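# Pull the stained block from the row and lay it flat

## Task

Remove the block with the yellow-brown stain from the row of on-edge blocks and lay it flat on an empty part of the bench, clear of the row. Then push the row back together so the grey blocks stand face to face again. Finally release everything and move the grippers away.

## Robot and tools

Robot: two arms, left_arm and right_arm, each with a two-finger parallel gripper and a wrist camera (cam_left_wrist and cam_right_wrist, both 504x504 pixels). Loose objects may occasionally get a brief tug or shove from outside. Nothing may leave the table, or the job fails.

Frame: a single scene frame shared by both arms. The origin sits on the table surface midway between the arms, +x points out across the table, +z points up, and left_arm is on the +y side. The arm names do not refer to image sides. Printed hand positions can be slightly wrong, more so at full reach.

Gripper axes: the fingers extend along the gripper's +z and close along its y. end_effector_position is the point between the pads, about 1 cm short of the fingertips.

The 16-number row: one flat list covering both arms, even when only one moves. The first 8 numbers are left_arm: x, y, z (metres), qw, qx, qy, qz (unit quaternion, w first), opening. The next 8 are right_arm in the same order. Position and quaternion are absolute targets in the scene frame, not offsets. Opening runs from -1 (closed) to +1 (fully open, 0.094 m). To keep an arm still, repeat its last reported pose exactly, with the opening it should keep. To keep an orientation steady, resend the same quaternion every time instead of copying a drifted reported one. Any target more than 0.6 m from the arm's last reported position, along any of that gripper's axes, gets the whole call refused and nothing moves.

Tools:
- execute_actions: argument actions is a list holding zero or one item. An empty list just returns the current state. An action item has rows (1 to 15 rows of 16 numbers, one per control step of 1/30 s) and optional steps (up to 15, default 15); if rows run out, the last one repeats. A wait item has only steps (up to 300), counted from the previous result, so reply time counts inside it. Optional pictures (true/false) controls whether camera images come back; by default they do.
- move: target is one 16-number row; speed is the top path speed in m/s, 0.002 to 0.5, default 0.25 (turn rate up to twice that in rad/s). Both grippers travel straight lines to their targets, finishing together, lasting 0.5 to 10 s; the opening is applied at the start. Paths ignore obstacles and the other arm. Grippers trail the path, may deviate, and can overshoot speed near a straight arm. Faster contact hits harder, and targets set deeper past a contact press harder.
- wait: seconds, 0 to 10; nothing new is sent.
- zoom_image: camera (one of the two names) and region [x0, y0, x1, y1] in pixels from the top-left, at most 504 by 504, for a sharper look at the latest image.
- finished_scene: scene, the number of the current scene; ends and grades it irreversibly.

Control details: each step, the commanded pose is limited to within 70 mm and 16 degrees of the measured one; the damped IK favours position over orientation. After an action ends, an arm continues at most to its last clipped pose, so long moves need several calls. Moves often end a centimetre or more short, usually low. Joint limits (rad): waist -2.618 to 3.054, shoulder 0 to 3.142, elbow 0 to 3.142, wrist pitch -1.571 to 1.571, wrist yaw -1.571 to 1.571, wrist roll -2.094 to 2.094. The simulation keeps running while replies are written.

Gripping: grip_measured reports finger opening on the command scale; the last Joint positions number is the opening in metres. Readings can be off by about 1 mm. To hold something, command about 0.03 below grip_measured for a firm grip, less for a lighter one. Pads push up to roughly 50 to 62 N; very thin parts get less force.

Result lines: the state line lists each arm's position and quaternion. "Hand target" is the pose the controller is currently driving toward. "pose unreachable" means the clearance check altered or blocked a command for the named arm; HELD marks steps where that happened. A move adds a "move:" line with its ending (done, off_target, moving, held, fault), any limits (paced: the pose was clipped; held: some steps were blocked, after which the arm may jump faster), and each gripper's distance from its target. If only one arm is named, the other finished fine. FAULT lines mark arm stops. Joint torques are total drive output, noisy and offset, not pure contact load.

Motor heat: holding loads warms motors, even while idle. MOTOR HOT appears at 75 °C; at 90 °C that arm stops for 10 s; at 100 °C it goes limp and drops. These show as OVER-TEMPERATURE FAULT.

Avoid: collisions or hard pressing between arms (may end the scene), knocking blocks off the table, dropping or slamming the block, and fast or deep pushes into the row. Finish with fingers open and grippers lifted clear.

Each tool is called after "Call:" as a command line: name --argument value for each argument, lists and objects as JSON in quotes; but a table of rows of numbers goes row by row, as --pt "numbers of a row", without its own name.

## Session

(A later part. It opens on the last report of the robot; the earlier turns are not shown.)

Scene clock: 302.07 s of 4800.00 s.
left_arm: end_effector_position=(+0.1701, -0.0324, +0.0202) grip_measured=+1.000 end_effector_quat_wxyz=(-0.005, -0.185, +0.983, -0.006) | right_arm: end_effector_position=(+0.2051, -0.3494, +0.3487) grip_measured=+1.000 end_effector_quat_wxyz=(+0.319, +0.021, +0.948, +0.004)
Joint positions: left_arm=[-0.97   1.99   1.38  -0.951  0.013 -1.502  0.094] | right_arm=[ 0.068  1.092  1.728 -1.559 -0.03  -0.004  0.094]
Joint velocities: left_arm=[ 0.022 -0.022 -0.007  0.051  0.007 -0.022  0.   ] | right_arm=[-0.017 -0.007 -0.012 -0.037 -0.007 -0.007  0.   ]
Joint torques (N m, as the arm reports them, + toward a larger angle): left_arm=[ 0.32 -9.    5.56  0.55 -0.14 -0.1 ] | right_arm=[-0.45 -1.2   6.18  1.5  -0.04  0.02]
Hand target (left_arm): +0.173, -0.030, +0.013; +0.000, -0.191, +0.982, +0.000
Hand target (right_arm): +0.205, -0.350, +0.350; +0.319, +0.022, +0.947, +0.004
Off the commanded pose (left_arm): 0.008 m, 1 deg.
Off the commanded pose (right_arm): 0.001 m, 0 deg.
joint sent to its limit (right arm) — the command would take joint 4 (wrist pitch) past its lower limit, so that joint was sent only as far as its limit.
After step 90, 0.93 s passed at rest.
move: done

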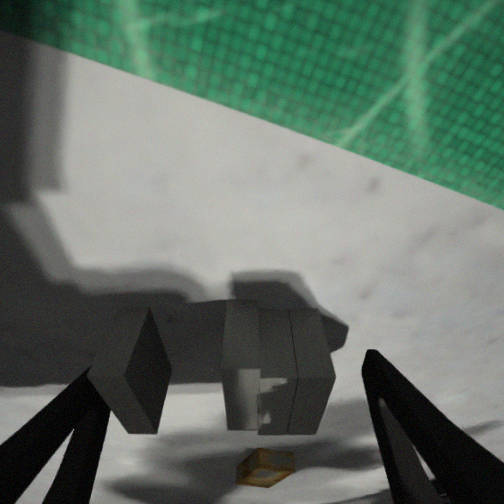

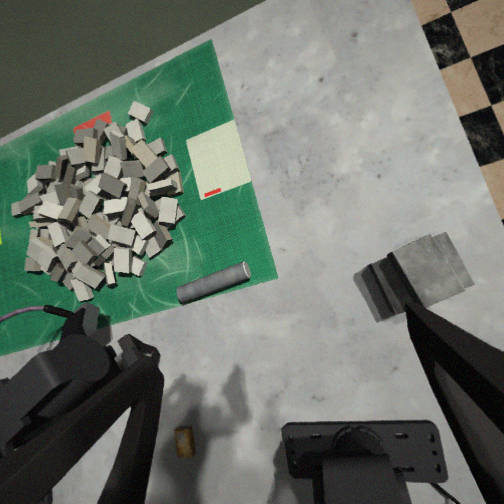

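Lower a bit, then close gradually.

Call:
move --target '[0.173,-0.030,0.008,0,-0.191,0.982,0,0.85, 0.205,-0.35,0.35,0.319,0.022,0.948,0.004,1]' --speed 0.01

Call:
execute_actions --actions '[{"rows":[[0.173,-0.030,0.008,0,-0.191,0.982,0,0.82, 0.205,-0.35,0.35,0.319,0.022,0.948,0.004,1],[0.173,-0.030,0.008,0,-0.191,0.982,0,0.79, 0.205,-0.35,0.35,0.319,0.022,0.948,0.004,1],[0.173,-0.030,0.008,0,-0.191,0.982,0,0.76, 0.205,-0.35,0.35,0.319,0.022,0.948,0.004,1],[0.173,-0.030,0.008,0,-0.191,0.982,0,0.73, 0.205,-0.35,0.35,0.319,0.022,0.948,0.004,1],[0.173,-0.030,0.008,0,-0.191,0.982,0,0.70, 0.205,-0.35,0.35,0.319,0.022,0.948,0.004,1],[0.173,-0.030,0.008,0,-0.191,0.982,0,0.67, 0.205,-0.35,0.35,0.319,0.022,0.948,0.004,1],[0.173,-0.030,0.008,0,-0.191,0.982,0,0.64, 0.205,-0.35,0.35,0.319,0.022,0.948,0.004,1],[0.173,-0.030,0.008,0,-0.191,0.982,0,0.61, 0.205,-0.35,0.35,0.319,0.022,0.948,0.004,1],[0.173,-0.030,0.008,0,-0.191,0.982,0,0.58, 0.205,-0.35,0.35,0.319,0.022,0.948,0.004,1],[0.173,-0.030,0.008,0,-0.191,0.982,0,0.55, 0.205,-0.35,0.35,0.319,0.022,0.948,0.004,1],[0.173,-0.030,0.008,0,-0.191,0.982,0,0.52, 0.205,-0.35,0.35,0.319,0.022,0.948,0.004,1],[0.173,-0.030,0.008,0,-0.191,0.982,0,0.49, 0.205,-0.35,0.35,0.319,0.022,0.948,0.004,1],[0.173,-0.030,0.008,0,-0.191,0.982,0,0.46, 0.205,-0.35,0.35,0.319,0.022,0.948,0.004,1],[0.173,-0.030,0.008,0,-0.191,0.982,0,0.43, 0.205,-0.35,0.35,0.319,0.022,0.948,0.004,1],[0.173,-0.030,0.008,0,-0.191,0.982,0,0.40, 0.205,-0.35,0.35,0.319,0.022,0.948,0.004,1]]}]'

Call:
wait --seconds 0.5

Scene clock: 320.70 s of 4800.00 s.
left_arm: end_effector_position=(+0.1707, -0.0350, +0.0202) grip_measured=+0.851 end_effector_quat_wxyz=(-0.005, -0.184, +0.983, -0.012) | right_arm: end_effector_position=(+0.2051, -0.3494, +0.3487) grip_measured=+1.000 end_effector_quat_wxyz=(+0.319, +0.021, +0.948, +0.004)
Joint positions: left_arm=[-0.97   1.99   1.38  -0.94   0.016 -1.502  0.087] | right_arm=[ 0.068  1.092  1.728 -1.559 -0.03  -0.004  0.094]
Joint velocities: left_arm=[-0.012  0.002 -0.012 -0.007 -0.007 -0.022  0.   ] | right_arm=[-0.007  0.007  0.002 -0.022 -0.037  0.007  0.   ]
Joint torques (N m, as the arm reports them, + toward a larger angle): left_arm=[ 0.35 -8.43  4.79  0.62 -0.19 -0.11] | right_arm=[-0.26 -1.05  6.07  1.51 -0.07 -0.03]
Hand target (left_arm): +0.173, -0.030, +0.008; -0.000, -0.191, +0.982, +0.000
Hand target (right_arm): +0.205, -0.350, +0.350; +0.319, +0.022, +0.947, +0.004
Off the commanded pose (left_arm): 0.013 m, 2 deg.
Off the commanded pose (right_arm): 0.001 m, 0 deg.
joint sent to its limit (right arm) — the command would take joint 4 (wrist pitch) past its lower limit, so that joint was sent only as far as its limit.
After step 90, 14.13 s passed at rest.
move: off_target (left_arm)

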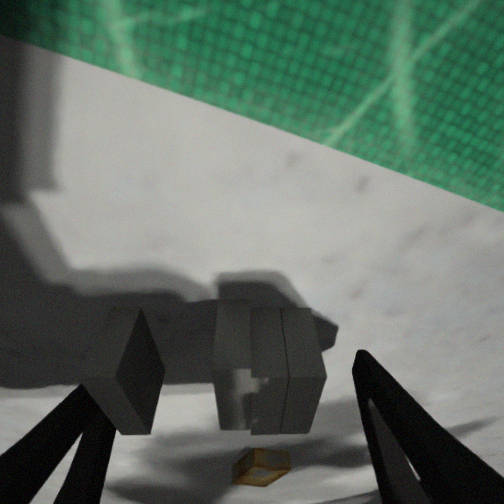

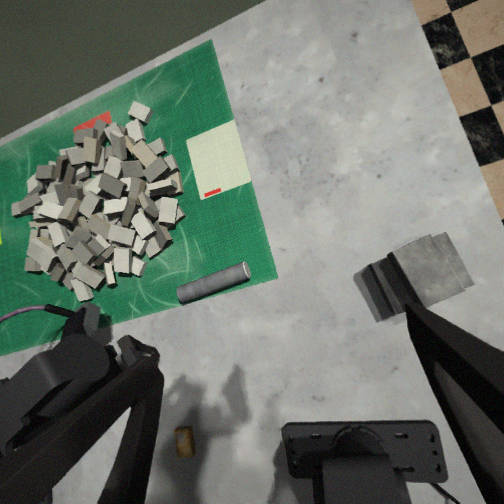

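Scene clock: 321.20 s of 4800.00 s.
left_arm: end_effector_position=(+0.1693, -0.0320, +0.0178) grip_measured=+0.416 end_effector_quat_wxyz=(-0.007, -0.184, +0.983, -0.007) | right_arm: end_effector_position=(+0.2051, -0.3494, +0.3487) grip_measured=+1.000 end_effector_quat_wxyz=(+0.319, +0.021, +0.948, +0.004)
Joint positions: left_arm=[-0.97   1.99   1.369 -0.94   0.016 -1.502  0.067] | right_arm=[ 0.068  1.092  1.728 -1.559 -0.03  -0.004  0.094]
Joint velocities: left_arm=[-0.002 -0.007  0.002  0.007  0.022  0.037 -0.028] | right_arm=[ 0.012 -0.007  0.002 -0.037  0.066  0.022  0.   ]
Joint torques (N m, as the arm reports them, + toward a larger angle): left_arm=[ 0.32 -8.15  5.55  0.6  -0.17 -0.14] | right_arm=[-0.5  -0.96  6.17  1.47 -0.05 -0.04]
Hand target (left_arm): +0.173, -0.030, +0.008; -0.000, -0.191, +0.982, +0.000
Hand target (right_arm): +0.205, -0.350, +0.350; +0.319, +0.022, +0.947, +0.004
Off the commanded pose (left_arm): 0.011 m, 1 deg.
Off the commanded pose (right_arm): 0.001 m, 0 deg.
joint sent to its limit (right arm) — the command would take joint 4 (wrist pitch) past its lower limit, so that joint was sent only as far as its limit.
Steps of this call (steps 1 to 15: all 15 steps of this action). Readings (end_effector_position):
1: left_arm (+0.1706, -0.0348, +0.0201) | right_arm (+0.2051, -0.3494, +0.3487)
2: left_arm (+0.1704, -0.0344, +0.0197) | right_arm (+0.2051, -0.3494, +0.3487)
4: left_arm (+0.1698, -0.0330, +0.0186) | right_arm (+0.2051, -0.3494, +0.3487)
8: left_arm (+0.1693, -0.0320, +0.0178) | right_arm (+0.2051, -0.3494, +0.3487)
15: the state above

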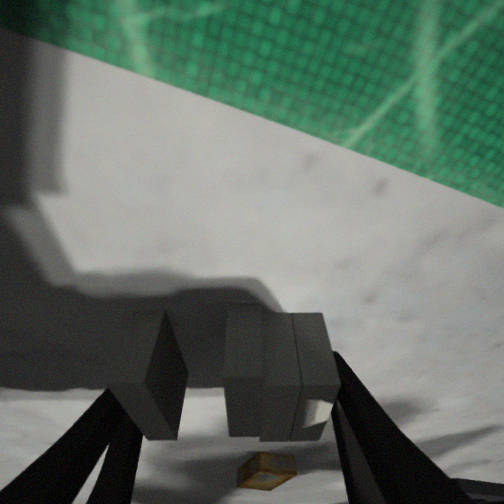

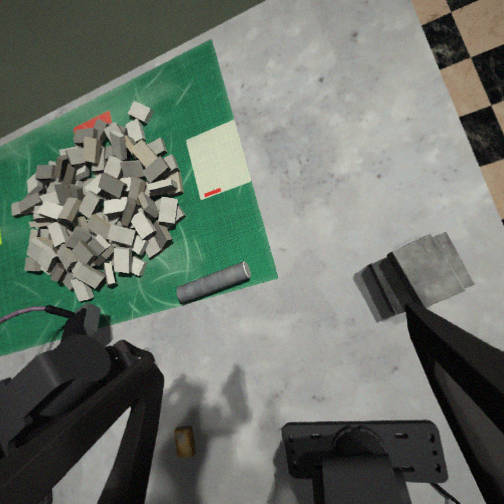

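Scene clock: 321.70 s of 4800.00 s.
left_arm: end_effector_position=(+0.1693, -0.0320, +0.0178) grip_measured=+0.402 end_effector_quat_wxyz=(-0.007, -0.184, +0.983, -0.007) | right_arm: end_effector_position=(+0.2051, -0.3494, +0.3487) grip_measured=+1.000 end_effector_quat_wxyz=(+0.319, +0.021, +0.948, +0.004)
Joint positions: left_arm=[-0.97   1.99   1.369 -0.94   0.016 -1.502  0.066] | right_arm=[ 0.068  1.092  1.728 -1.559 -0.03  -0.004  0.094]
Joint velocities: left_arm=[ 0.002 -0.012  0.017 -0.022  0.037 -0.022  0.001] | right_arm=[-0.002 -0.002 -0.012  0.051  0.007 -0.066  0.   ]
Joint torques (N m, as the arm reports them, + toward a larger angle): left_arm=[ 0.37 -8.2   5.64  0.59 -0.2  -0.12] | right_arm=[-0.35 -1.13  6.25  1.48  0.    0.02]
Hand target (left_arm): +0.173, -0.030, +0.008; -0.000, -0.191, +0.982, +0.000
Hand target (right_arm): +0.205, -0.350, +0.350; +0.319, +0.022, +0.947, +0.004
Off the commanded pose (left_arm): 0.011 m, 1 deg.
Off the commanded pose (right_arm): 0.001 m, 0 deg.
Steps of this call (steps 1 to 15: nothing new was sent). Readings (end_effector_position):
1: left_arm (+0.1693, -0.0320, +0.0178) | right_arm (+0.2051, -0.3494, +0.3487)
2: left_arm (+0.1693, -0.0320, +0.0178) | right_arm (+0.2051, -0.3494, +0.3487)
4: left_arm (+0.1693, -0.0320, +0.0178) | right_arm (+0.2051, -0.3494, +0.3487)
8: left_arm (+0.1693, -0.0320, +0.0178) | right_arm (+0.2051, -0.3494, +0.3487)
15: the state above

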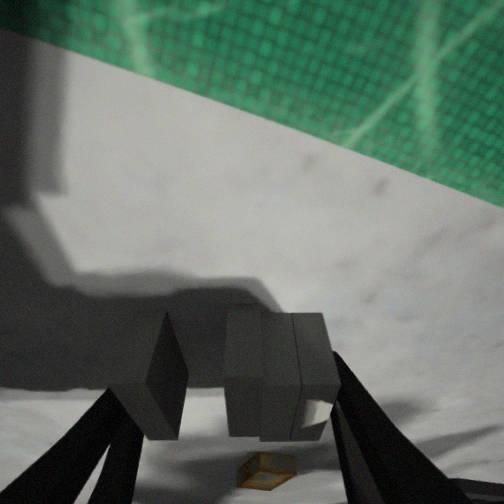

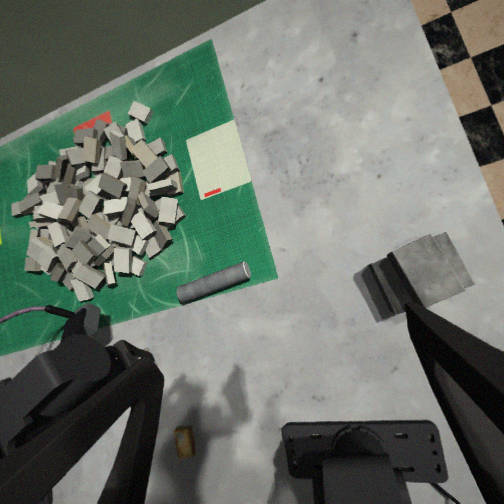

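Sliding well.

Call:
execute_actions --actions '[{"rows":[[0.173,-0.030,0.008,0,-0.191,0.982,0,0.36, 0.205,-0.35,0.35,0.319,0.022,0.948,0.004,1],[0.173,-0.030,0.008,0,-0.191,0.982,0,0.32, 0.205,-0.35,0.35,0.319,0.022,0.948,0.004,1],[0.173,-0.030,0.008,0,-0.191,0.982,0,0.28, 0.205,-0.35,0.35,0.319,0.022,0.948,0.004,1],[0.173,-0.030,0.008,0,-0.191,0.982,0,0.24, 0.205,-0.35,0.35,0.319,0.022,0.948,0.004,1],[0.173,-0.030,0.008,0,-0.191,0.982,0,0.20, 0.205,-0.35,0.35,0.319,0.022,0.948,0.004,1],[0.173,-0.030,0.008,0,-0.191,0.982,0,0.16, 0.205,-0.35,0.35,0.319,0.022,0.948,0.004,1],[0.173,-0.030,0.008,0,-0.191,0.982,0,0.12, 0.205,-0.35,0.35,0.319,0.022,0.948,0.004,1],[0.173,-0.030,0.008,0,-0.191,0.982,0,0.08, 0.205,-0.35,0.35,0.319,0.022,0.948,0.004,1],[0.173,-0.030,0.008,0,-0.191,0.982,0,0.04, 0.205,-0.35,0.35,0.319,0.022,0.948,0.004,1],[0.173,-0.030,0.008,0,-0.191,0.982,0,0.0, 0.205,-0.35,0.35,0.319,0.022,0.948,0.004,1],[0.173,-0.030,0.008,0,-0.191,0.982,0,-0.03, 0.205,-0.35,0.35,0.319,0.022,0.948,0.004,1],[0.173,-0.030,0.008,0,-0.191,0.982,0,-0.06, 0.205,-0.35,0.35,0.319,0.022,0.948,0.004,1],[0.173,-0.030,0.008,0,-0.191,0.982,0,-0.09, 0.205,-0.35,0.35,0.319,0.022,0.948,0.004,1],[0.173,-0.030,0.008,0,-0.191,0.982,0,-0.12, 0.205,-0.35,0.35,0.319,0.022,0.948,0.004,1],[0.173,-0.030,0.008,0,-0.191,0.982,0,-0.15, 0.205,-0.35,0.35,0.319,0.022,0.948,0.004,1]]}]' --pictures false

Call:
wait --seconds 0.5

Scene clock: 335.97 s of 4800.00 s.
left_arm: end_effector_position=(+0.1716, -0.0367, +0.0179) grip_measured=-0.109 end_effector_quat_wxyz=(-0.004, -0.185, +0.983, -0.017) | right_arm: end_effector_position=(+0.2051, -0.3494, +0.3487) grip_measured=+1.000 end_effector_quat_wxyz=(+0.319, +0.021, +0.948, +0.004)
Joint positions: left_arm=[-0.97   1.99   1.369 -0.919  0.016 -1.503  0.042] | right_arm=[ 0.068  1.092  1.728 -1.559 -0.03  -0.004  0.094]
Joint velocities: left_arm=[-0.027 -0.007  0.002 -0.066  0.037  0.022  0.001] | right_arm=[ 0.002  0.007 -0.012 -0.007 -0.022  0.051  0.   ]
Joint torques (N m, as the arm reports them, + toward a larger angle): left_arm=[ 0.34 -8.25  5.77  0.48 -0.16 -0.07] | right_arm=[-0.49 -1.11  6.25  1.46 -0.06  0.  ]
Hand target (left_arm): +0.173, -0.030, +0.008; -0.000, -0.191, +0.982, -0.000
Hand target (right_arm): +0.205, -0.350, +0.350; +0.319, +0.022, +0.947, +0.004
Off the commanded pose (left_arm): 0.012 m, 2 deg.
Off the commanded pose (right_arm): 0.001 m, 0 deg.
joint sent to its limit (right arm) — the command would take joint 4 (wrist pitch) past its lower limit, so that joint was sent only as far as its limit.
Steps of this call (steps 1 to 90: nothing new was sent; then 10.77 s passed at rest; steps 91 to 105: all 15 steps of this action). Readings (end_effector_position):
91: left_arm (+0.1693, -0.0320, +0.0178) | right_arm (+0.2051, -0.3494, +0.3487)
92: left_arm (+0.1693, -0.0320, +0.0178) | right_arm (+0.2051, -0.3494, +0.3487)
94: left_arm (+0.1695, -0.0325, +0.0178) | right_arm (+0.2051, -0.3494, +0.3487)
98: left_arm (+0.1705, -0.0344, +0.0178) | right_arm (+0.2051, -0.3494, +0.3487)
105: the state above

Scene clock: 336.47 s of 4800.00 s.
left_arm: end_effector_position=(+0.1716, -0.0367, +0.0179) grip_measured=-0.109 end_effector_quat_wxyz=(-0.004, -0.185, +0.983, -0.017) | right_arm: end_effector_position=(+0.2051, -0.3494, +0.3487) grip_measured=+1.000 end_effector_quat_wxyz=(+0.319, +0.021, +0.948, +0.004)
Joint positions: left_arm=[-0.97   1.99   1.369 -0.919  0.016 -1.503  0.042] | right_arm=[ 0.068  1.092  1.728 -1.559 -0.03  -0.004  0.094]
Joint velocities: left_arm=[-0.007 -0.022  0.007  0.037 -0.022  0.007 -0.001] | right_arm=[-0.007  0.022 -0.022 -0.051  0.066 -0.037  0.   ]
Joint torques (N m, as the arm reports them, + toward a larger angle): left_arm=[ 0.37 -8.25  5.68  0.47 -0.19 -0.1 ] | right_arm=[-0.31 -1.11  6.16  1.5  -0.03 -0.02]
Hand target (left_arm): +0.173, -0.030, +0.008; -0.000, -0.191, +0.982, -0.000
Hand target (right_arm): +0.205, -0.350, +0.350; +0.319, +0.022, +0.947, +0.004
Off the commanded pose (left_arm): 0.012 m, 2 deg.
Off the commanded pose (right_arm): 0.001 m, 0 deg.
Steps of this call (steps 1 to 15: nothing new was sent). Readings (end_effector_position):
1: left_arm (+0.1716, -0.0367, +0.0179) | right_arm (+0.2051, -0.3494, +0.3487)
2: left_arm (+0.1716, -0.0367, +0.0179) | right_arm (+0.2051, -0.3494, +0.3487)
4: left_arm (+0.1716, -0.0367, +0.0179) | right_arm (+0.2051, -0.3494, +0.3487)
8: left_arm (+0.1716, -0.0367, +0.0179) | right_arm (+0.2051, -0.3494, +0.3487)
15: the state above

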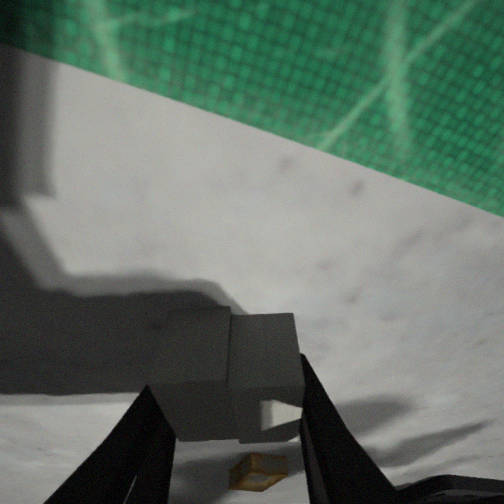

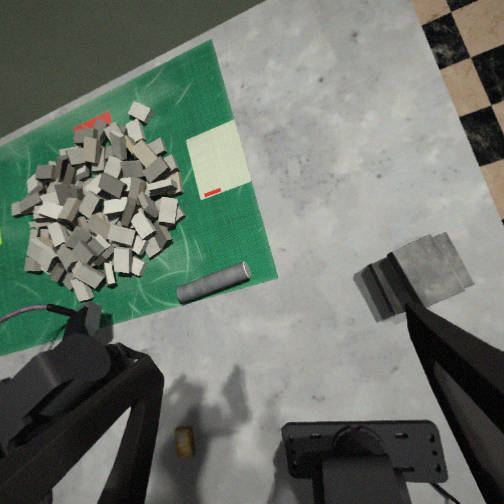

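Call:
move --target '[0.173,-0.033,0.012,0,-0.191,0.982,0,0.5, 0.205,-0.35,0.35,0.319,0.022,0.948,0.004,1]' --speed 0.02

Call:
move --target '[0.173,-0.033,0.08,0,-0.191,0.982,0,0.5, 0.205,-0.35,0.35,0.319,0.022,0.948,0.004,1]' --speed 0.08

Call:
move --target '[0.173,-0.033,0.07,0,0.559,0.829,0,0.3, 0.205,-0.35,0.35,0.319,0.022,0.948,0.004,1]'

Call:
move --target '[0.173,-0.031,0.015,0,0.559,0.829,0,0.3, 0.205,-0.35,0.35,0.319,0.022,0.948,0.004,1]' --speed 0.04

Scene clock: 348.67 s of 4800.00 s.
left_arm: end_effector_position=(+0.1713, -0.0368, +0.0179) grip_measured=+0.499 end_effector_quat_wxyz=(-0.005, -0.186, +0.982, -0.018) | right_arm: end_effector_position=(+0.2051, -0.3494, +0.3487) grip_measured=+1.000 end_effector_quat_wxyz=(+0.319, +0.021, +0.948, +0.004)
Joint positions: left_arm=[-0.97   1.99   1.369 -0.919  0.018 -1.505  0.07 ] | right_arm=[ 0.068  1.092  1.728 -1.559 -0.03  -0.004  0.094]
Joint velocities: left_arm=[-0.002 -0.017 -0.012 -0.022 -0.066  0.022  0.001] | right_arm=[ 0.017  0.007 -0.002  0.007  0.007 -0.037  0.   ]
Joint torques (N m, as the arm reports them, + toward a larger angle): left_arm=[-0.02 -8.07  7.58  0.31 -0.21 -0.1 ] | right_arm=[-0.45 -1.11  6.14  1.47 -0.05 -0.01]
Hand target (left_arm): +0.173, -0.033, +0.012; +0.000, -0.191, +0.982, -0.000
Hand target (right_arm): +0.205, -0.350, +0.350; +0.319, +0.022, +0.947, +0.004
Off the commanded pose (left_arm): 0.007 m, 2 deg.
Off the commanded pose (right_arm): 0.001 m, 0 deg.
joint sent to its limit (right arm) — the command would take joint 4 (wrist pitch) past its lower limit, so that joint was sent only as far as its limit.
After step 90, 8.03 s passed at rest.
move: done

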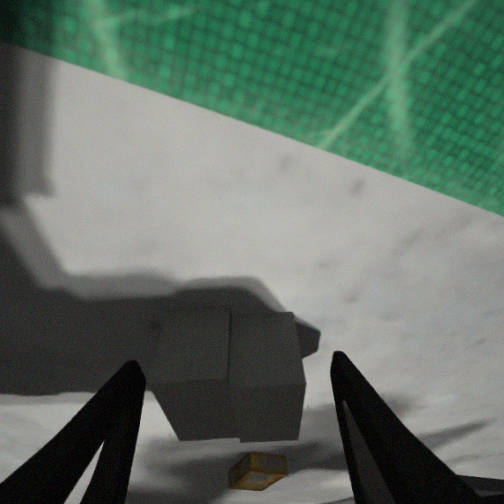

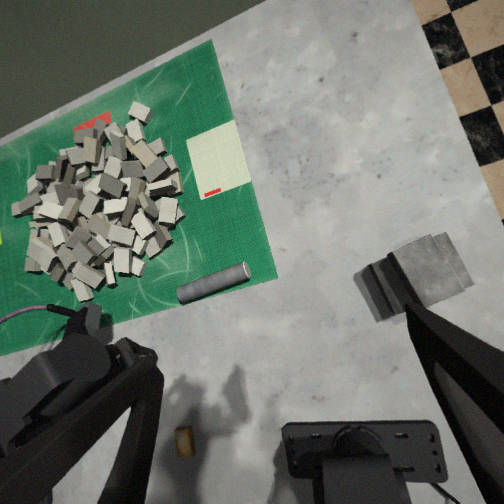

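Scene clock: 350.03 s of 4800.00 s.
left_arm: end_effector_position=(+0.1695, -0.0330, +0.0663) grip_measured=+0.499 end_effector_quat_wxyz=(-0.011, -0.186, +0.982, +0.009) | right_arm: end_effector_position=(+0.2051, -0.3494, +0.3487) grip_measured=+1.000 end_effector_quat_wxyz=(+0.319, +0.021, +0.948, +0.004)
Joint positions: left_arm=[-0.97   1.972  1.544 -1.165  0.018 -1.505  0.07 ] | right_arm=[ 0.068  1.092  1.728 -1.559 -0.03  -0.004  0.094]
Joint velocities: left_arm=[-0.002 -0.002  0.007  0.007 -0.022 -0.051  0.001] | right_arm=[ 0.012 -0.012 -0.002 -0.066 -0.007  0.007  0.   ]
Joint torques (N m, as the arm reports them, + toward a larger angle): left_arm=[  0.07 -11.89   8.49   0.2   -0.19  -0.12] | right_arm=[-0.33 -1.08  6.08  1.5  -0.05 -0.01]
Hand target (left_arm): +0.173, -0.033, +0.080; -0.000, -0.191, +0.982, -0.000
Hand target (right_arm): +0.205, -0.350, +0.350; +0.319, +0.022, +0.947, +0.004
Off the commanded pose (left_arm): 0.014 m, 2 deg.
Off the commanded pose (right_arm): 0.001 m, 0 deg.
joint sent to its limit (right arm) — the command would take joint 4 (wrist pitch) past its lower limit, so that joint was sent only as far as its limit.
move: off_target (left_arm)

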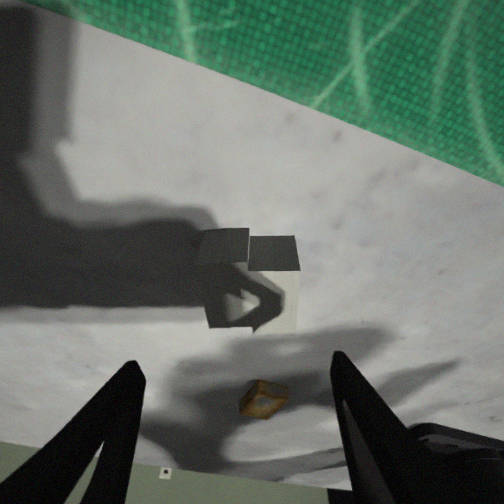

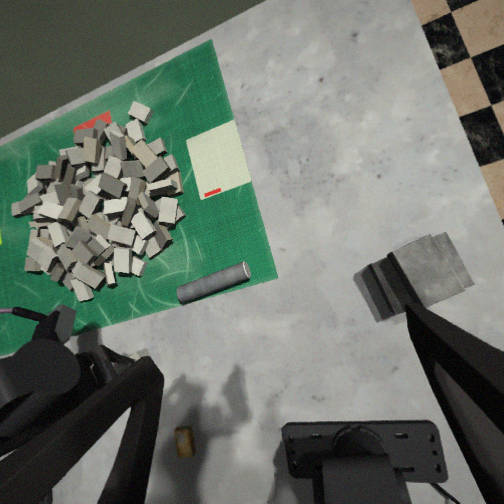

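Scene clock: 353.73 s of 4800.00 s.
left_arm: end_effector_position=(+0.1719, -0.0319, +0.0663) grip_measured=+0.301 end_effector_quat_wxyz=(-0.010, +0.554, +0.833, +0.004) | right_arm: end_effector_position=(+0.2051, -0.3494, +0.3487) grip_measured=+1.000 end_effector_quat_wxyz=(+0.319, +0.021, +0.948, +0.004)
Joint positions: left_arm=[-0.97   1.972  1.544 -1.165  0.003  0.043  0.061] | right_arm=[ 0.068  1.092  1.728 -1.559 -0.03  -0.004  0.094]
Joint velocities: left_arm=[-0.007 -0.012  0.007 -0.022 -0.037 -0.081  0.   ] | right_arm=[-0.002 -0.007 -0.007 -0.022  0.066 -0.022  0.   ]
Joint torques (N m, as the arm reports them, + toward a larger angle): left_arm=[  0.03 -11.47   5.79   0.46  -0.03   0.13] | right_arm=[-0.42 -1.02  6.19  1.47 -0.04 -0.04]
Hand target (left_arm): +0.173, -0.033, +0.070; -0.000, +0.559, +0.829, +0.000
Hand target (right_arm): +0.205, -0.350, +0.350; +0.319, +0.022, +0.947, +0.004
Off the commanded pose (left_arm): 0.004 m, 1 deg.
Off the commanded pose (right_arm): 0.001 m, 0 deg.
joint sent to its limit (right arm) — the command would take joint 4 (wrist pitch) past its lower limit, so that joint was sent only as far as its limit.
move: done

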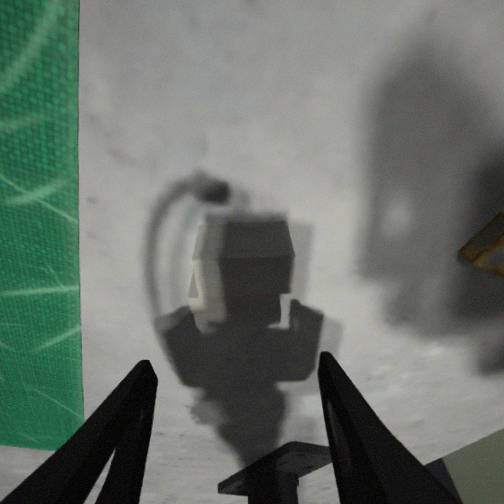

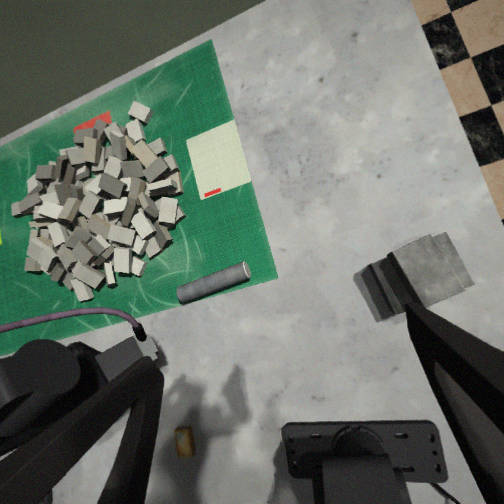

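Scene clock: 355.47 s of 4800.00 s.
left_arm: end_effector_position=(+0.1706, -0.0291, +0.0207) grip_measured=+0.301 end_effector_quat_wxyz=(-0.003, +0.556, +0.831, +0.000) | right_arm: end_effector_position=(+0.2051, -0.3494, +0.3487) grip_measured=+1.000 end_effector_quat_wxyz=(+0.319, +0.021, +0.948, +0.004)
Joint positions: left_arm=[-0.97   1.993  1.387 -0.97   0.003  0.047  0.061] | right_arm=[ 0.068  1.092  1.728 -1.559 -0.03  -0.004  0.094]
Joint velocities: left_arm=[-0.027 -0.002  0.017 -0.037  0.037 -0.022 -0.001] | right_arm=[-0.007 -0.022  0.002  0.037 -0.007  0.007  0.   ]
Joint torques (N m, as the arm reports them, + toward a larger angle): left_arm=[ 0.35 -9.14  5.64  0.62 -0.04  0.14] | right_arm=[-0.36 -1.05  6.15  1.5  -0.05  0.01]
Hand target (left_arm): +0.173, -0.031, +0.015; -0.000, +0.559, +0.829, +0.000
Hand target (right_arm): +0.205, -0.350, +0.350; +0.319, +0.022, +0.947, +0.004
Off the commanded pose (left_arm): 0.007 m, 1 deg.
Off the commanded pose (right_arm): 0.001 m, 0 deg.
joint sent to its limit (right arm) — the command would take joint 4 (wrist pitch) past its lower limit, so that joint was sent only as far as its limit.
move: done

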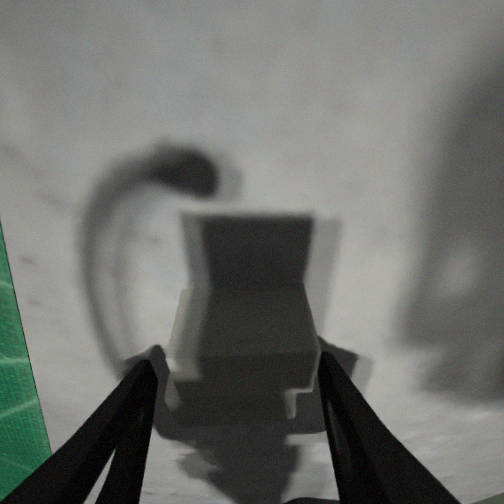

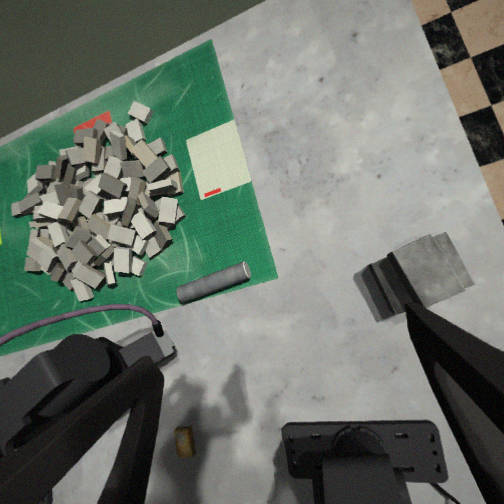

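Call:
move --target '[0.173,-0.031,0.015,0,0.559,0.829,0,-0.05, 0.205,-0.35,0.35,0.319,0.022,0.948,0.004,1]' --speed 0.04

Call:
move --target '[0.173,-0.031,0.015,0,0.559,0.829,0,-0.18, 0.205,-0.35,0.35,0.319,0.022,0.948,0.004,1]' --speed 0.04

Call:
move --target '[0.180,-0.052,0.017,0,0.559,0.829,0,0.2, 0.205,-0.35,0.35,0.319,0.022,0.948,0.004,1]' --speed 0.015

Scene clock: 366.07 s of 4800.00 s.
left_arm: end_effector_position=(+0.1705, -0.0295, +0.0207) grip_measured=-0.048 end_effector_quat_wxyz=(-0.003, +0.556, +0.831, -0.001) | right_arm: end_effector_position=(+0.2051, -0.3494, +0.3487) grip_measured=+1.000 end_effector_quat_wxyz=(+0.319, +0.021, +0.948, +0.004)
Joint positions: left_arm=[-0.97   1.993  1.387 -0.969  0.004  0.048  0.045] | right_arm=[ 0.068  1.092  1.728 -1.559 -0.03  -0.004  0.094]
Joint velocities: left_arm=[-0.002 -0.022 -0.007  0.037 -0.022 -0.051 -0.   ] | right_arm=[-0.017 -0.002 -0.012 -0.022 -0.051 -0.037  0.   ]
Joint torques (N m, as the arm reports them, + toward a larger angle): left_arm=[ 0.16 -9.02  5.91  0.61 -0.05  0.15] | right_arm=[-0.35 -0.98  6.16  1.47 -0.06  0.03]
Hand target (left_arm): +0.173, -0.031, +0.015; -0.000, +0.559, +0.829, +0.000
Hand target (right_arm): +0.205, -0.350, +0.350; +0.319, +0.022, +0.947, +0.004
Off the commanded pose (left_arm): 0.006 m, 1 deg.
Off the commanded pose (right_arm): 0.001 m, 0 deg.
joint sent to its limit (right arm) — the command would take joint 4 (wrist pitch) past its lower limit, so that joint was sent only as far as its limit.
After step 90, 6.90 s passed at rest.
move: done

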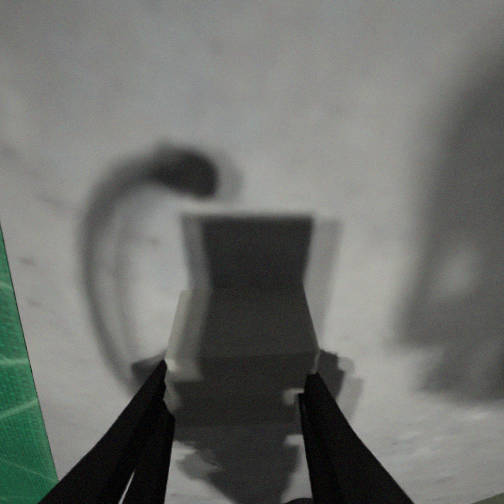

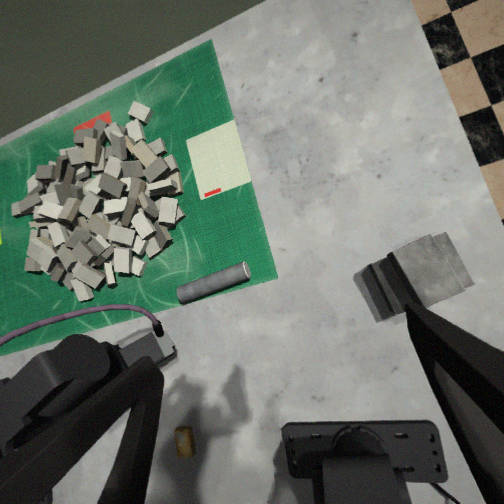

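Scene clock: 366.77 s of 4800.00 s.
left_arm: end_effector_position=(+0.1705, -0.0296, +0.0207) grip_measured=-0.152 end_effector_quat_wxyz=(-0.003, +0.556, +0.831, -0.001) | right_arm: end_effector_position=(+0.2051, -0.3494, +0.3487) grip_measured=+1.000 end_effector_quat_wxyz=(+0.319, +0.021, +0.948, +0.004)
Joint positions: left_arm=[-0.97   1.993  1.387 -0.969  0.004  0.048  0.04 ] | right_arm=[ 0.068  1.092  1.728 -1.559 -0.03  -0.004  0.094]
Joint velocities: left_arm=[ 0.017 -0.007 -0.002 -0.007 -0.022 -0.007 -0.001] | right_arm=[-0.012 -0.007  0.007  0.037 -0.066 -0.007  0.   ]
Joint torques (N m, as the arm reports them, + toward a larger angle): left_arm=[ 0.21 -9.1   5.89  0.58 -0.04  0.16] | right_arm=[-0.24 -1.15  6.29  1.52 -0.04  0.03]
Hand target (left_arm): +0.173, -0.031, +0.015; -0.000, +0.559, +0.829, +0.000
Hand target (right_arm): +0.205, -0.350, +0.350; +0.319, +0.022, +0.947, +0.004
Off the commanded pose (left_arm): 0.006 m, 1 deg.
Off the commanded pose (right_arm): 0.001 m, 0 deg.
joint sent to its limit (right arm) — the command would take joint 4 (wrist pitch) past its lower limit, so that joint was sent only as far as its limit.
move: done

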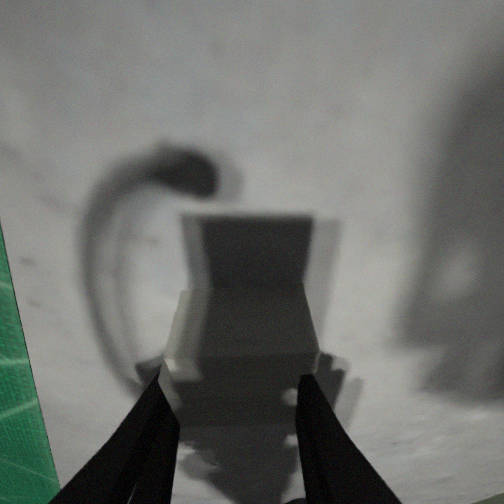

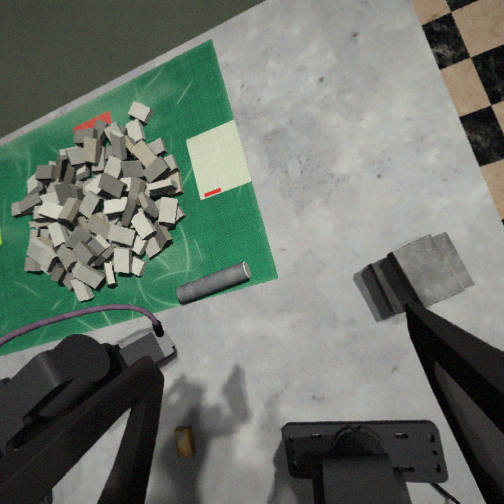

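Scene clock: 368.63 s of 4800.00 s.
left_arm: end_effector_position=(+0.1791, -0.0476, +0.0162) grip_measured=+0.199 end_effector_quat_wxyz=(-0.001, +0.556, +0.831, -0.002) | right_arm: end_effector_position=(+0.2051, -0.3494, +0.3487) grip_measured=+1.000 end_effector_quat_wxyz=(+0.319, +0.021, +0.948, +0.004)
Joint positions: left_arm=[-0.97   2.066  1.476 -0.98   0.004  0.048  0.056] | right_arm=[ 0.068  1.092  1.728 -1.559 -0.03  -0.004  0.094]
Joint velocities: left_arm=[ 0.012 -0.007 -0.002 -0.11  -0.051  0.007  0.001] | right_arm=[ 0.007 -0.017  0.012  0.022 -0.022  0.007  0.   ]
Joint torques (N m, as the arm reports them, + toward a larger angle): left_arm=[-0.41 -9.5   8.69  0.38 -0.04  0.06] | right_arm=[-0.45 -0.84  6.25  1.45 -0.09  0.01]
Hand target (left_arm): +0.180, -0.052, +0.017; +0.000, +0.559, +0.829, -0.000
Hand target (right_arm): +0.205, -0.350, +0.350; +0.319, +0.022, +0.947, +0.004
Off the commanded pose (left_arm): 0.005 m, 0 deg.
Off the commanded pose (right_arm): 0.001 m, 0 deg.
joint sent to its limit (right arm) — the command would take joint 4 (wrist pitch) past its lower limit, so that joint was sent only as far as its limit.
move: done

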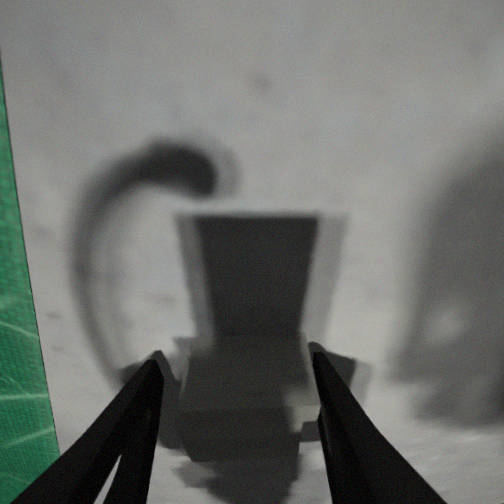

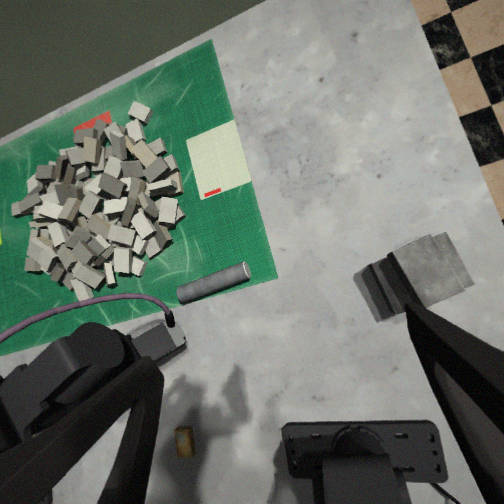

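Call:
move --target '[0.180,-0.052,0.017,0,0.559,0.829,0,-0.06, 0.205,-0.35,0.35,0.319,0.022,0.948,0.004,1]' --speed 0.015

Call:
move --target '[0.180,-0.052,0.017,0,0.559,0.829,0,0.5, 0.205,-0.35,0.35,0.319,0.022,0.948,0.004,1]' --speed 0.015

Call:
move --target '[0.15,0.02,0.10,0,0.559,0.829,0,0.5, 0.205,-0.35,0.35,0.319,0.022,0.948,0.004,1]' --speed 0.1

Call:
zoom_image --camera "cam_left_wrist" --region '[130, 40, 330, 260]'

Scene clock: 382.10 s of 4800.00 s.
left_arm: end_effector_position=(+0.1787, -0.0474, +0.0162) grip_measured=-0.059 end_effector_quat_wxyz=(-0.002, +0.556, +0.831, -0.002) | right_arm: end_effector_position=(+0.2051, -0.3494, +0.3487) grip_measured=+1.000 end_effector_quat_wxyz=(+0.319, +0.021, +0.948, +0.004)
Joint positions: left_arm=[-0.97   2.066  1.476 -0.982  0.005  0.048  0.044] | right_arm=[ 0.068  1.092  1.728 -1.559 -0.03  -0.004  0.094]
Joint velocities: left_arm=[ 0.007  0.002  0.017 -0.022 -0.037 -0.066 -0.001] | right_arm=[-0.032  0.002  0.007 -0.066 -0.022 -0.022  0.   ]
Joint torques (N m, as the arm reports them, + toward a larger angle): left_arm=[-0.37 -9.59  8.68  0.33 -0.07  0.05] | right_arm=[-0.47 -1.18  6.16  1.45 -0.03  0.02]
Hand target (left_arm): +0.180, -0.052, +0.017; +0.000, +0.559, +0.829, -0.000
Hand target (right_arm): +0.205, -0.350, +0.350; +0.319, +0.022, +0.947, +0.004
Off the commanded pose (left_arm): 0.005 m, 1 deg.
Off the commanded pose (right_arm): 0.001 m, 0 deg.
joint sent to its limit (right arm) — the command would take joint 4 (wrist pitch) past its lower limit, so that joint was sent only as far as its limit.
After step 90, 9.77 s passed at rest.
move: done

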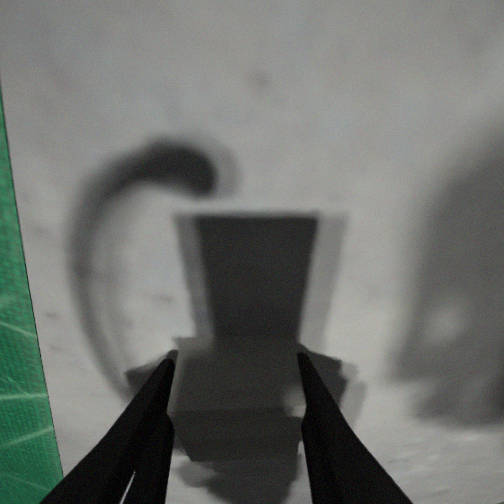

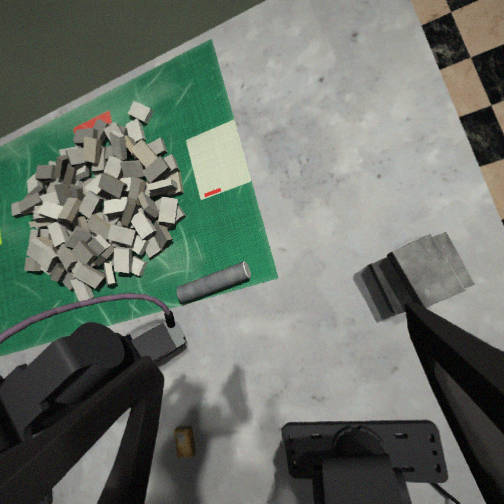

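Scene clock: 382.80 s of 4800.00 s.
left_arm: end_effector_position=(+0.1789, -0.0472, +0.0162) grip_measured=+0.499 end_effector_quat_wxyz=(-0.001, +0.556, +0.831, -0.001) | right_arm: end_effector_position=(+0.2051, -0.3494, +0.3487) grip_measured=+1.000 end_effector_quat_wxyz=(+0.319, +0.021, +0.948, +0.004)
Joint positions: left_arm=[-0.97   2.066  1.476 -0.982  0.004  0.048  0.07 ] | right_arm=[ 0.068  1.092  1.728 -1.559 -0.03  -0.004  0.094]
Joint velocities: left_arm=[-0.007 -0.012 -0.002  0.007 -0.007 -0.007 -0.   ] | right_arm=[ 0.022 -0.037 -0.002  0.037 -0.022 -0.037  0.   ]
Joint torques (N m, as the arm reports them, + toward a larger angle): left_arm=[-0.39 -9.49  8.71  0.33 -0.07  0.03] | right_arm=[-0.31 -1.04  6.25  1.51 -0.03 -0.02]
Hand target (left_arm): +0.180, -0.052, +0.017; +0.000, +0.559, +0.829, -0.000
Hand target (right_arm): +0.205, -0.350, +0.350; +0.319, +0.022, +0.947, +0.004
Off the commanded pose (left_arm): 0.005 m, 0 deg.
Off the commanded pose (right_arm): 0.001 m, 0 deg.
joint sent to its limit (right arm) — the command would take joint 4 (wrist pitch) past its lower limit, so that joint was sent only as far as its limit.
move: done

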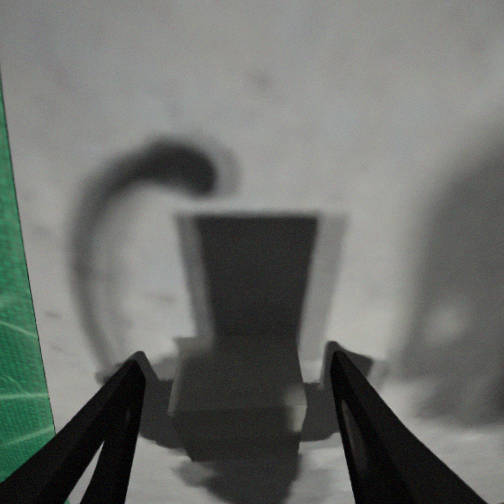

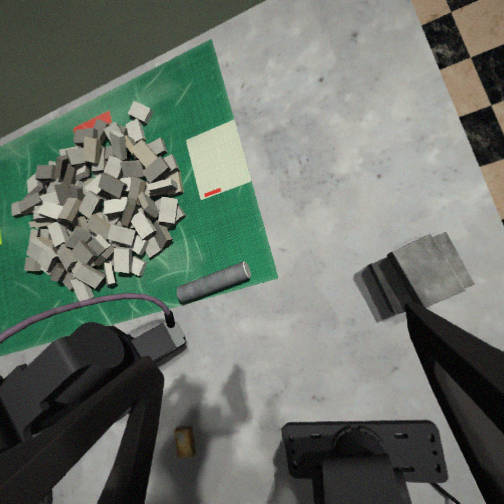

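Scene clock: 384.37 s of 4800.00 s.
left_arm: end_effector_position=(+0.1502, +0.0138, +0.0955) grip_measured=+0.499 end_effector_quat_wxyz=(-0.003, +0.558, +0.830, -0.001) | right_arm: end_effector_position=(+0.2051, -0.3494, +0.3487) grip_measured=+1.000 end_effector_quat_wxyz=(+0.319, +0.021, +0.948, +0.004)
Joint positions: left_arm=[-0.97   1.745  1.367 -1.196  0.004  0.052  0.07 ] | right_arm=[ 0.068  1.092  1.728 -1.559 -0.03  -0.004  0.094]
Joint velocities: left_arm=[ 0.002 -0.007  0.017 -0.095 -0.051 -0.022  0.001] | right_arm=[-0.002 -0.002 -0.007 -0.022 -0.11   0.022  0.   ]
Joint torques (N m, as the arm reports them, + toward a larger angle): left_arm=[ 0.58 -9.8   5.77  0.35 -0.06  0.17] | right_arm=[-0.45 -0.98  6.23  1.48 -0.01  0.01]
Hand target (left_arm): +0.150, +0.020, +0.100; -0.000, +0.559, +0.829, -0.000
Hand target (right_arm): +0.205, -0.350, +0.350; +0.319, +0.022, +0.947, +0.004
Off the commanded pose (left_arm): 0.008 m, 0 deg.
Off the commanded pose (right_arm): 0.001 m, 0 deg.
joint sent to its limit (right arm) — the command would take joint 4 (wrist pitch) past its lower limit, so that joint was sent only as far as its limit.
move: done

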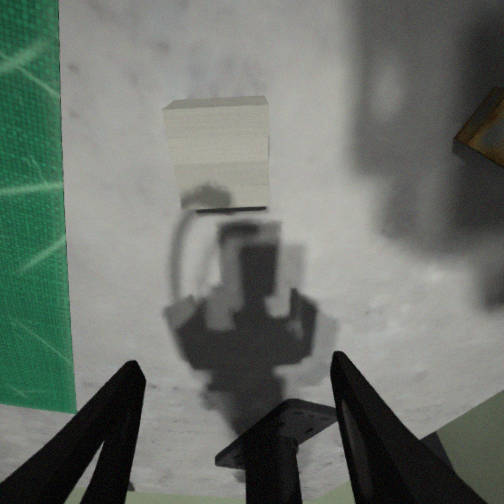

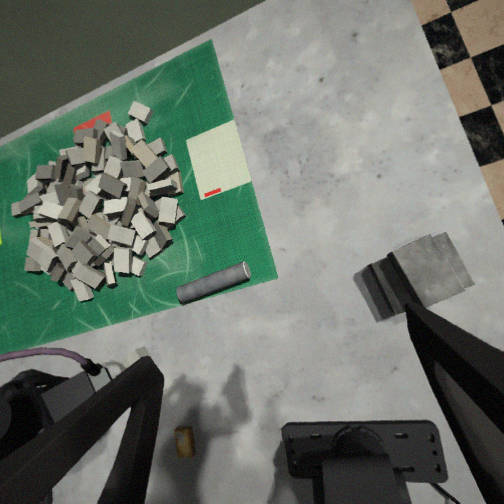

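Region (130, 40, 330, 260) of cam_left_wrist's 504x504 image, scaled by 2.291, with more detail than that image has; it fills the left 458 columns of this view, and the rest is white.

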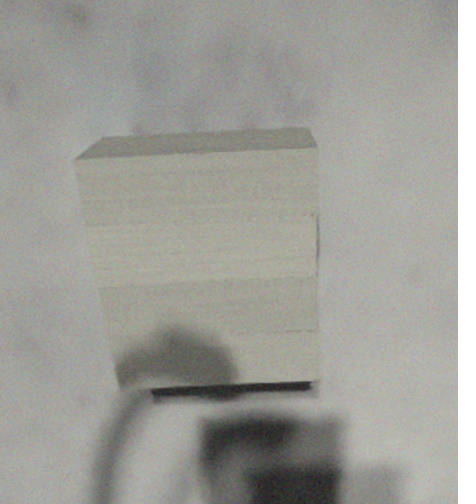

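Neat. Move clear.

Call:
move --target '[0.12,0.13,0.18,0,0.559,0.829,0,0.5, 0.205,-0.35,0.35,0.319,0.022,0.948,0.004,1]'

Call:
finished_scene --scene 1

Scene clock: 390.83 s of 4800.00 s.
left_arm: end_effector_position=(+0.1207, +0.1269, +0.1749) grip_measured=+0.499 end_effector_quat_wxyz=(-0.008, +0.558, +0.830, +0.004) | right_arm: end_effector_position=(+0.2051, -0.3494, +0.3487) grip_measured=+1.000 end_effector_quat_wxyz=(+0.319, +0.021, +0.948, +0.004)
Joint positions: left_arm=[-0.866  1.333  1.285 -1.54   0.     0.156  0.07 ] | right_arm=[ 0.068  1.092  1.728 -1.559 -0.03  -0.004  0.094]
Joint velocities: left_arm=[-0.007 -0.002 -0.017 -0.051  0.007 -0.022 -0.001] | right_arm=[-0.012  0.012 -0.007  0.037  0.051  0.037  0.   ]
Joint torques (N m, as the arm reports them, + toward a larger angle): left_arm=[ 0.64 -5.21  7.21  0.3  -0.07  0.16] | right_arm=[-0.3  -1.03  6.1   1.48 -0.01 -0.01]
Hand target (left_arm): +0.121, +0.130, +0.180; -0.000, +0.559, +0.829, +0.001
Hand target (right_arm): +0.205, -0.350, +0.350; +0.319, +0.022, +0.947, +0.004
Off the commanded pose (left_arm): 0.006 m, 1 deg.
Off the commanded pose (right_arm): 0.001 m, 0 deg.
joint sent to its limit (right arm) — the command would take joint 4 (wrist pitch) past its lower limit, so that joint was sent only as far as its limit.
After step 90, 2.27 s passed at rest.
move: done

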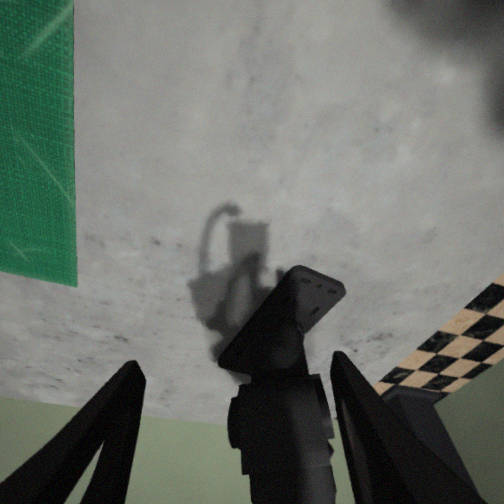

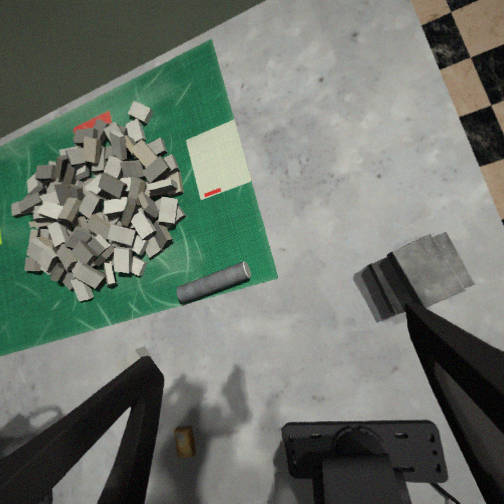

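The scene is finished: the task was done.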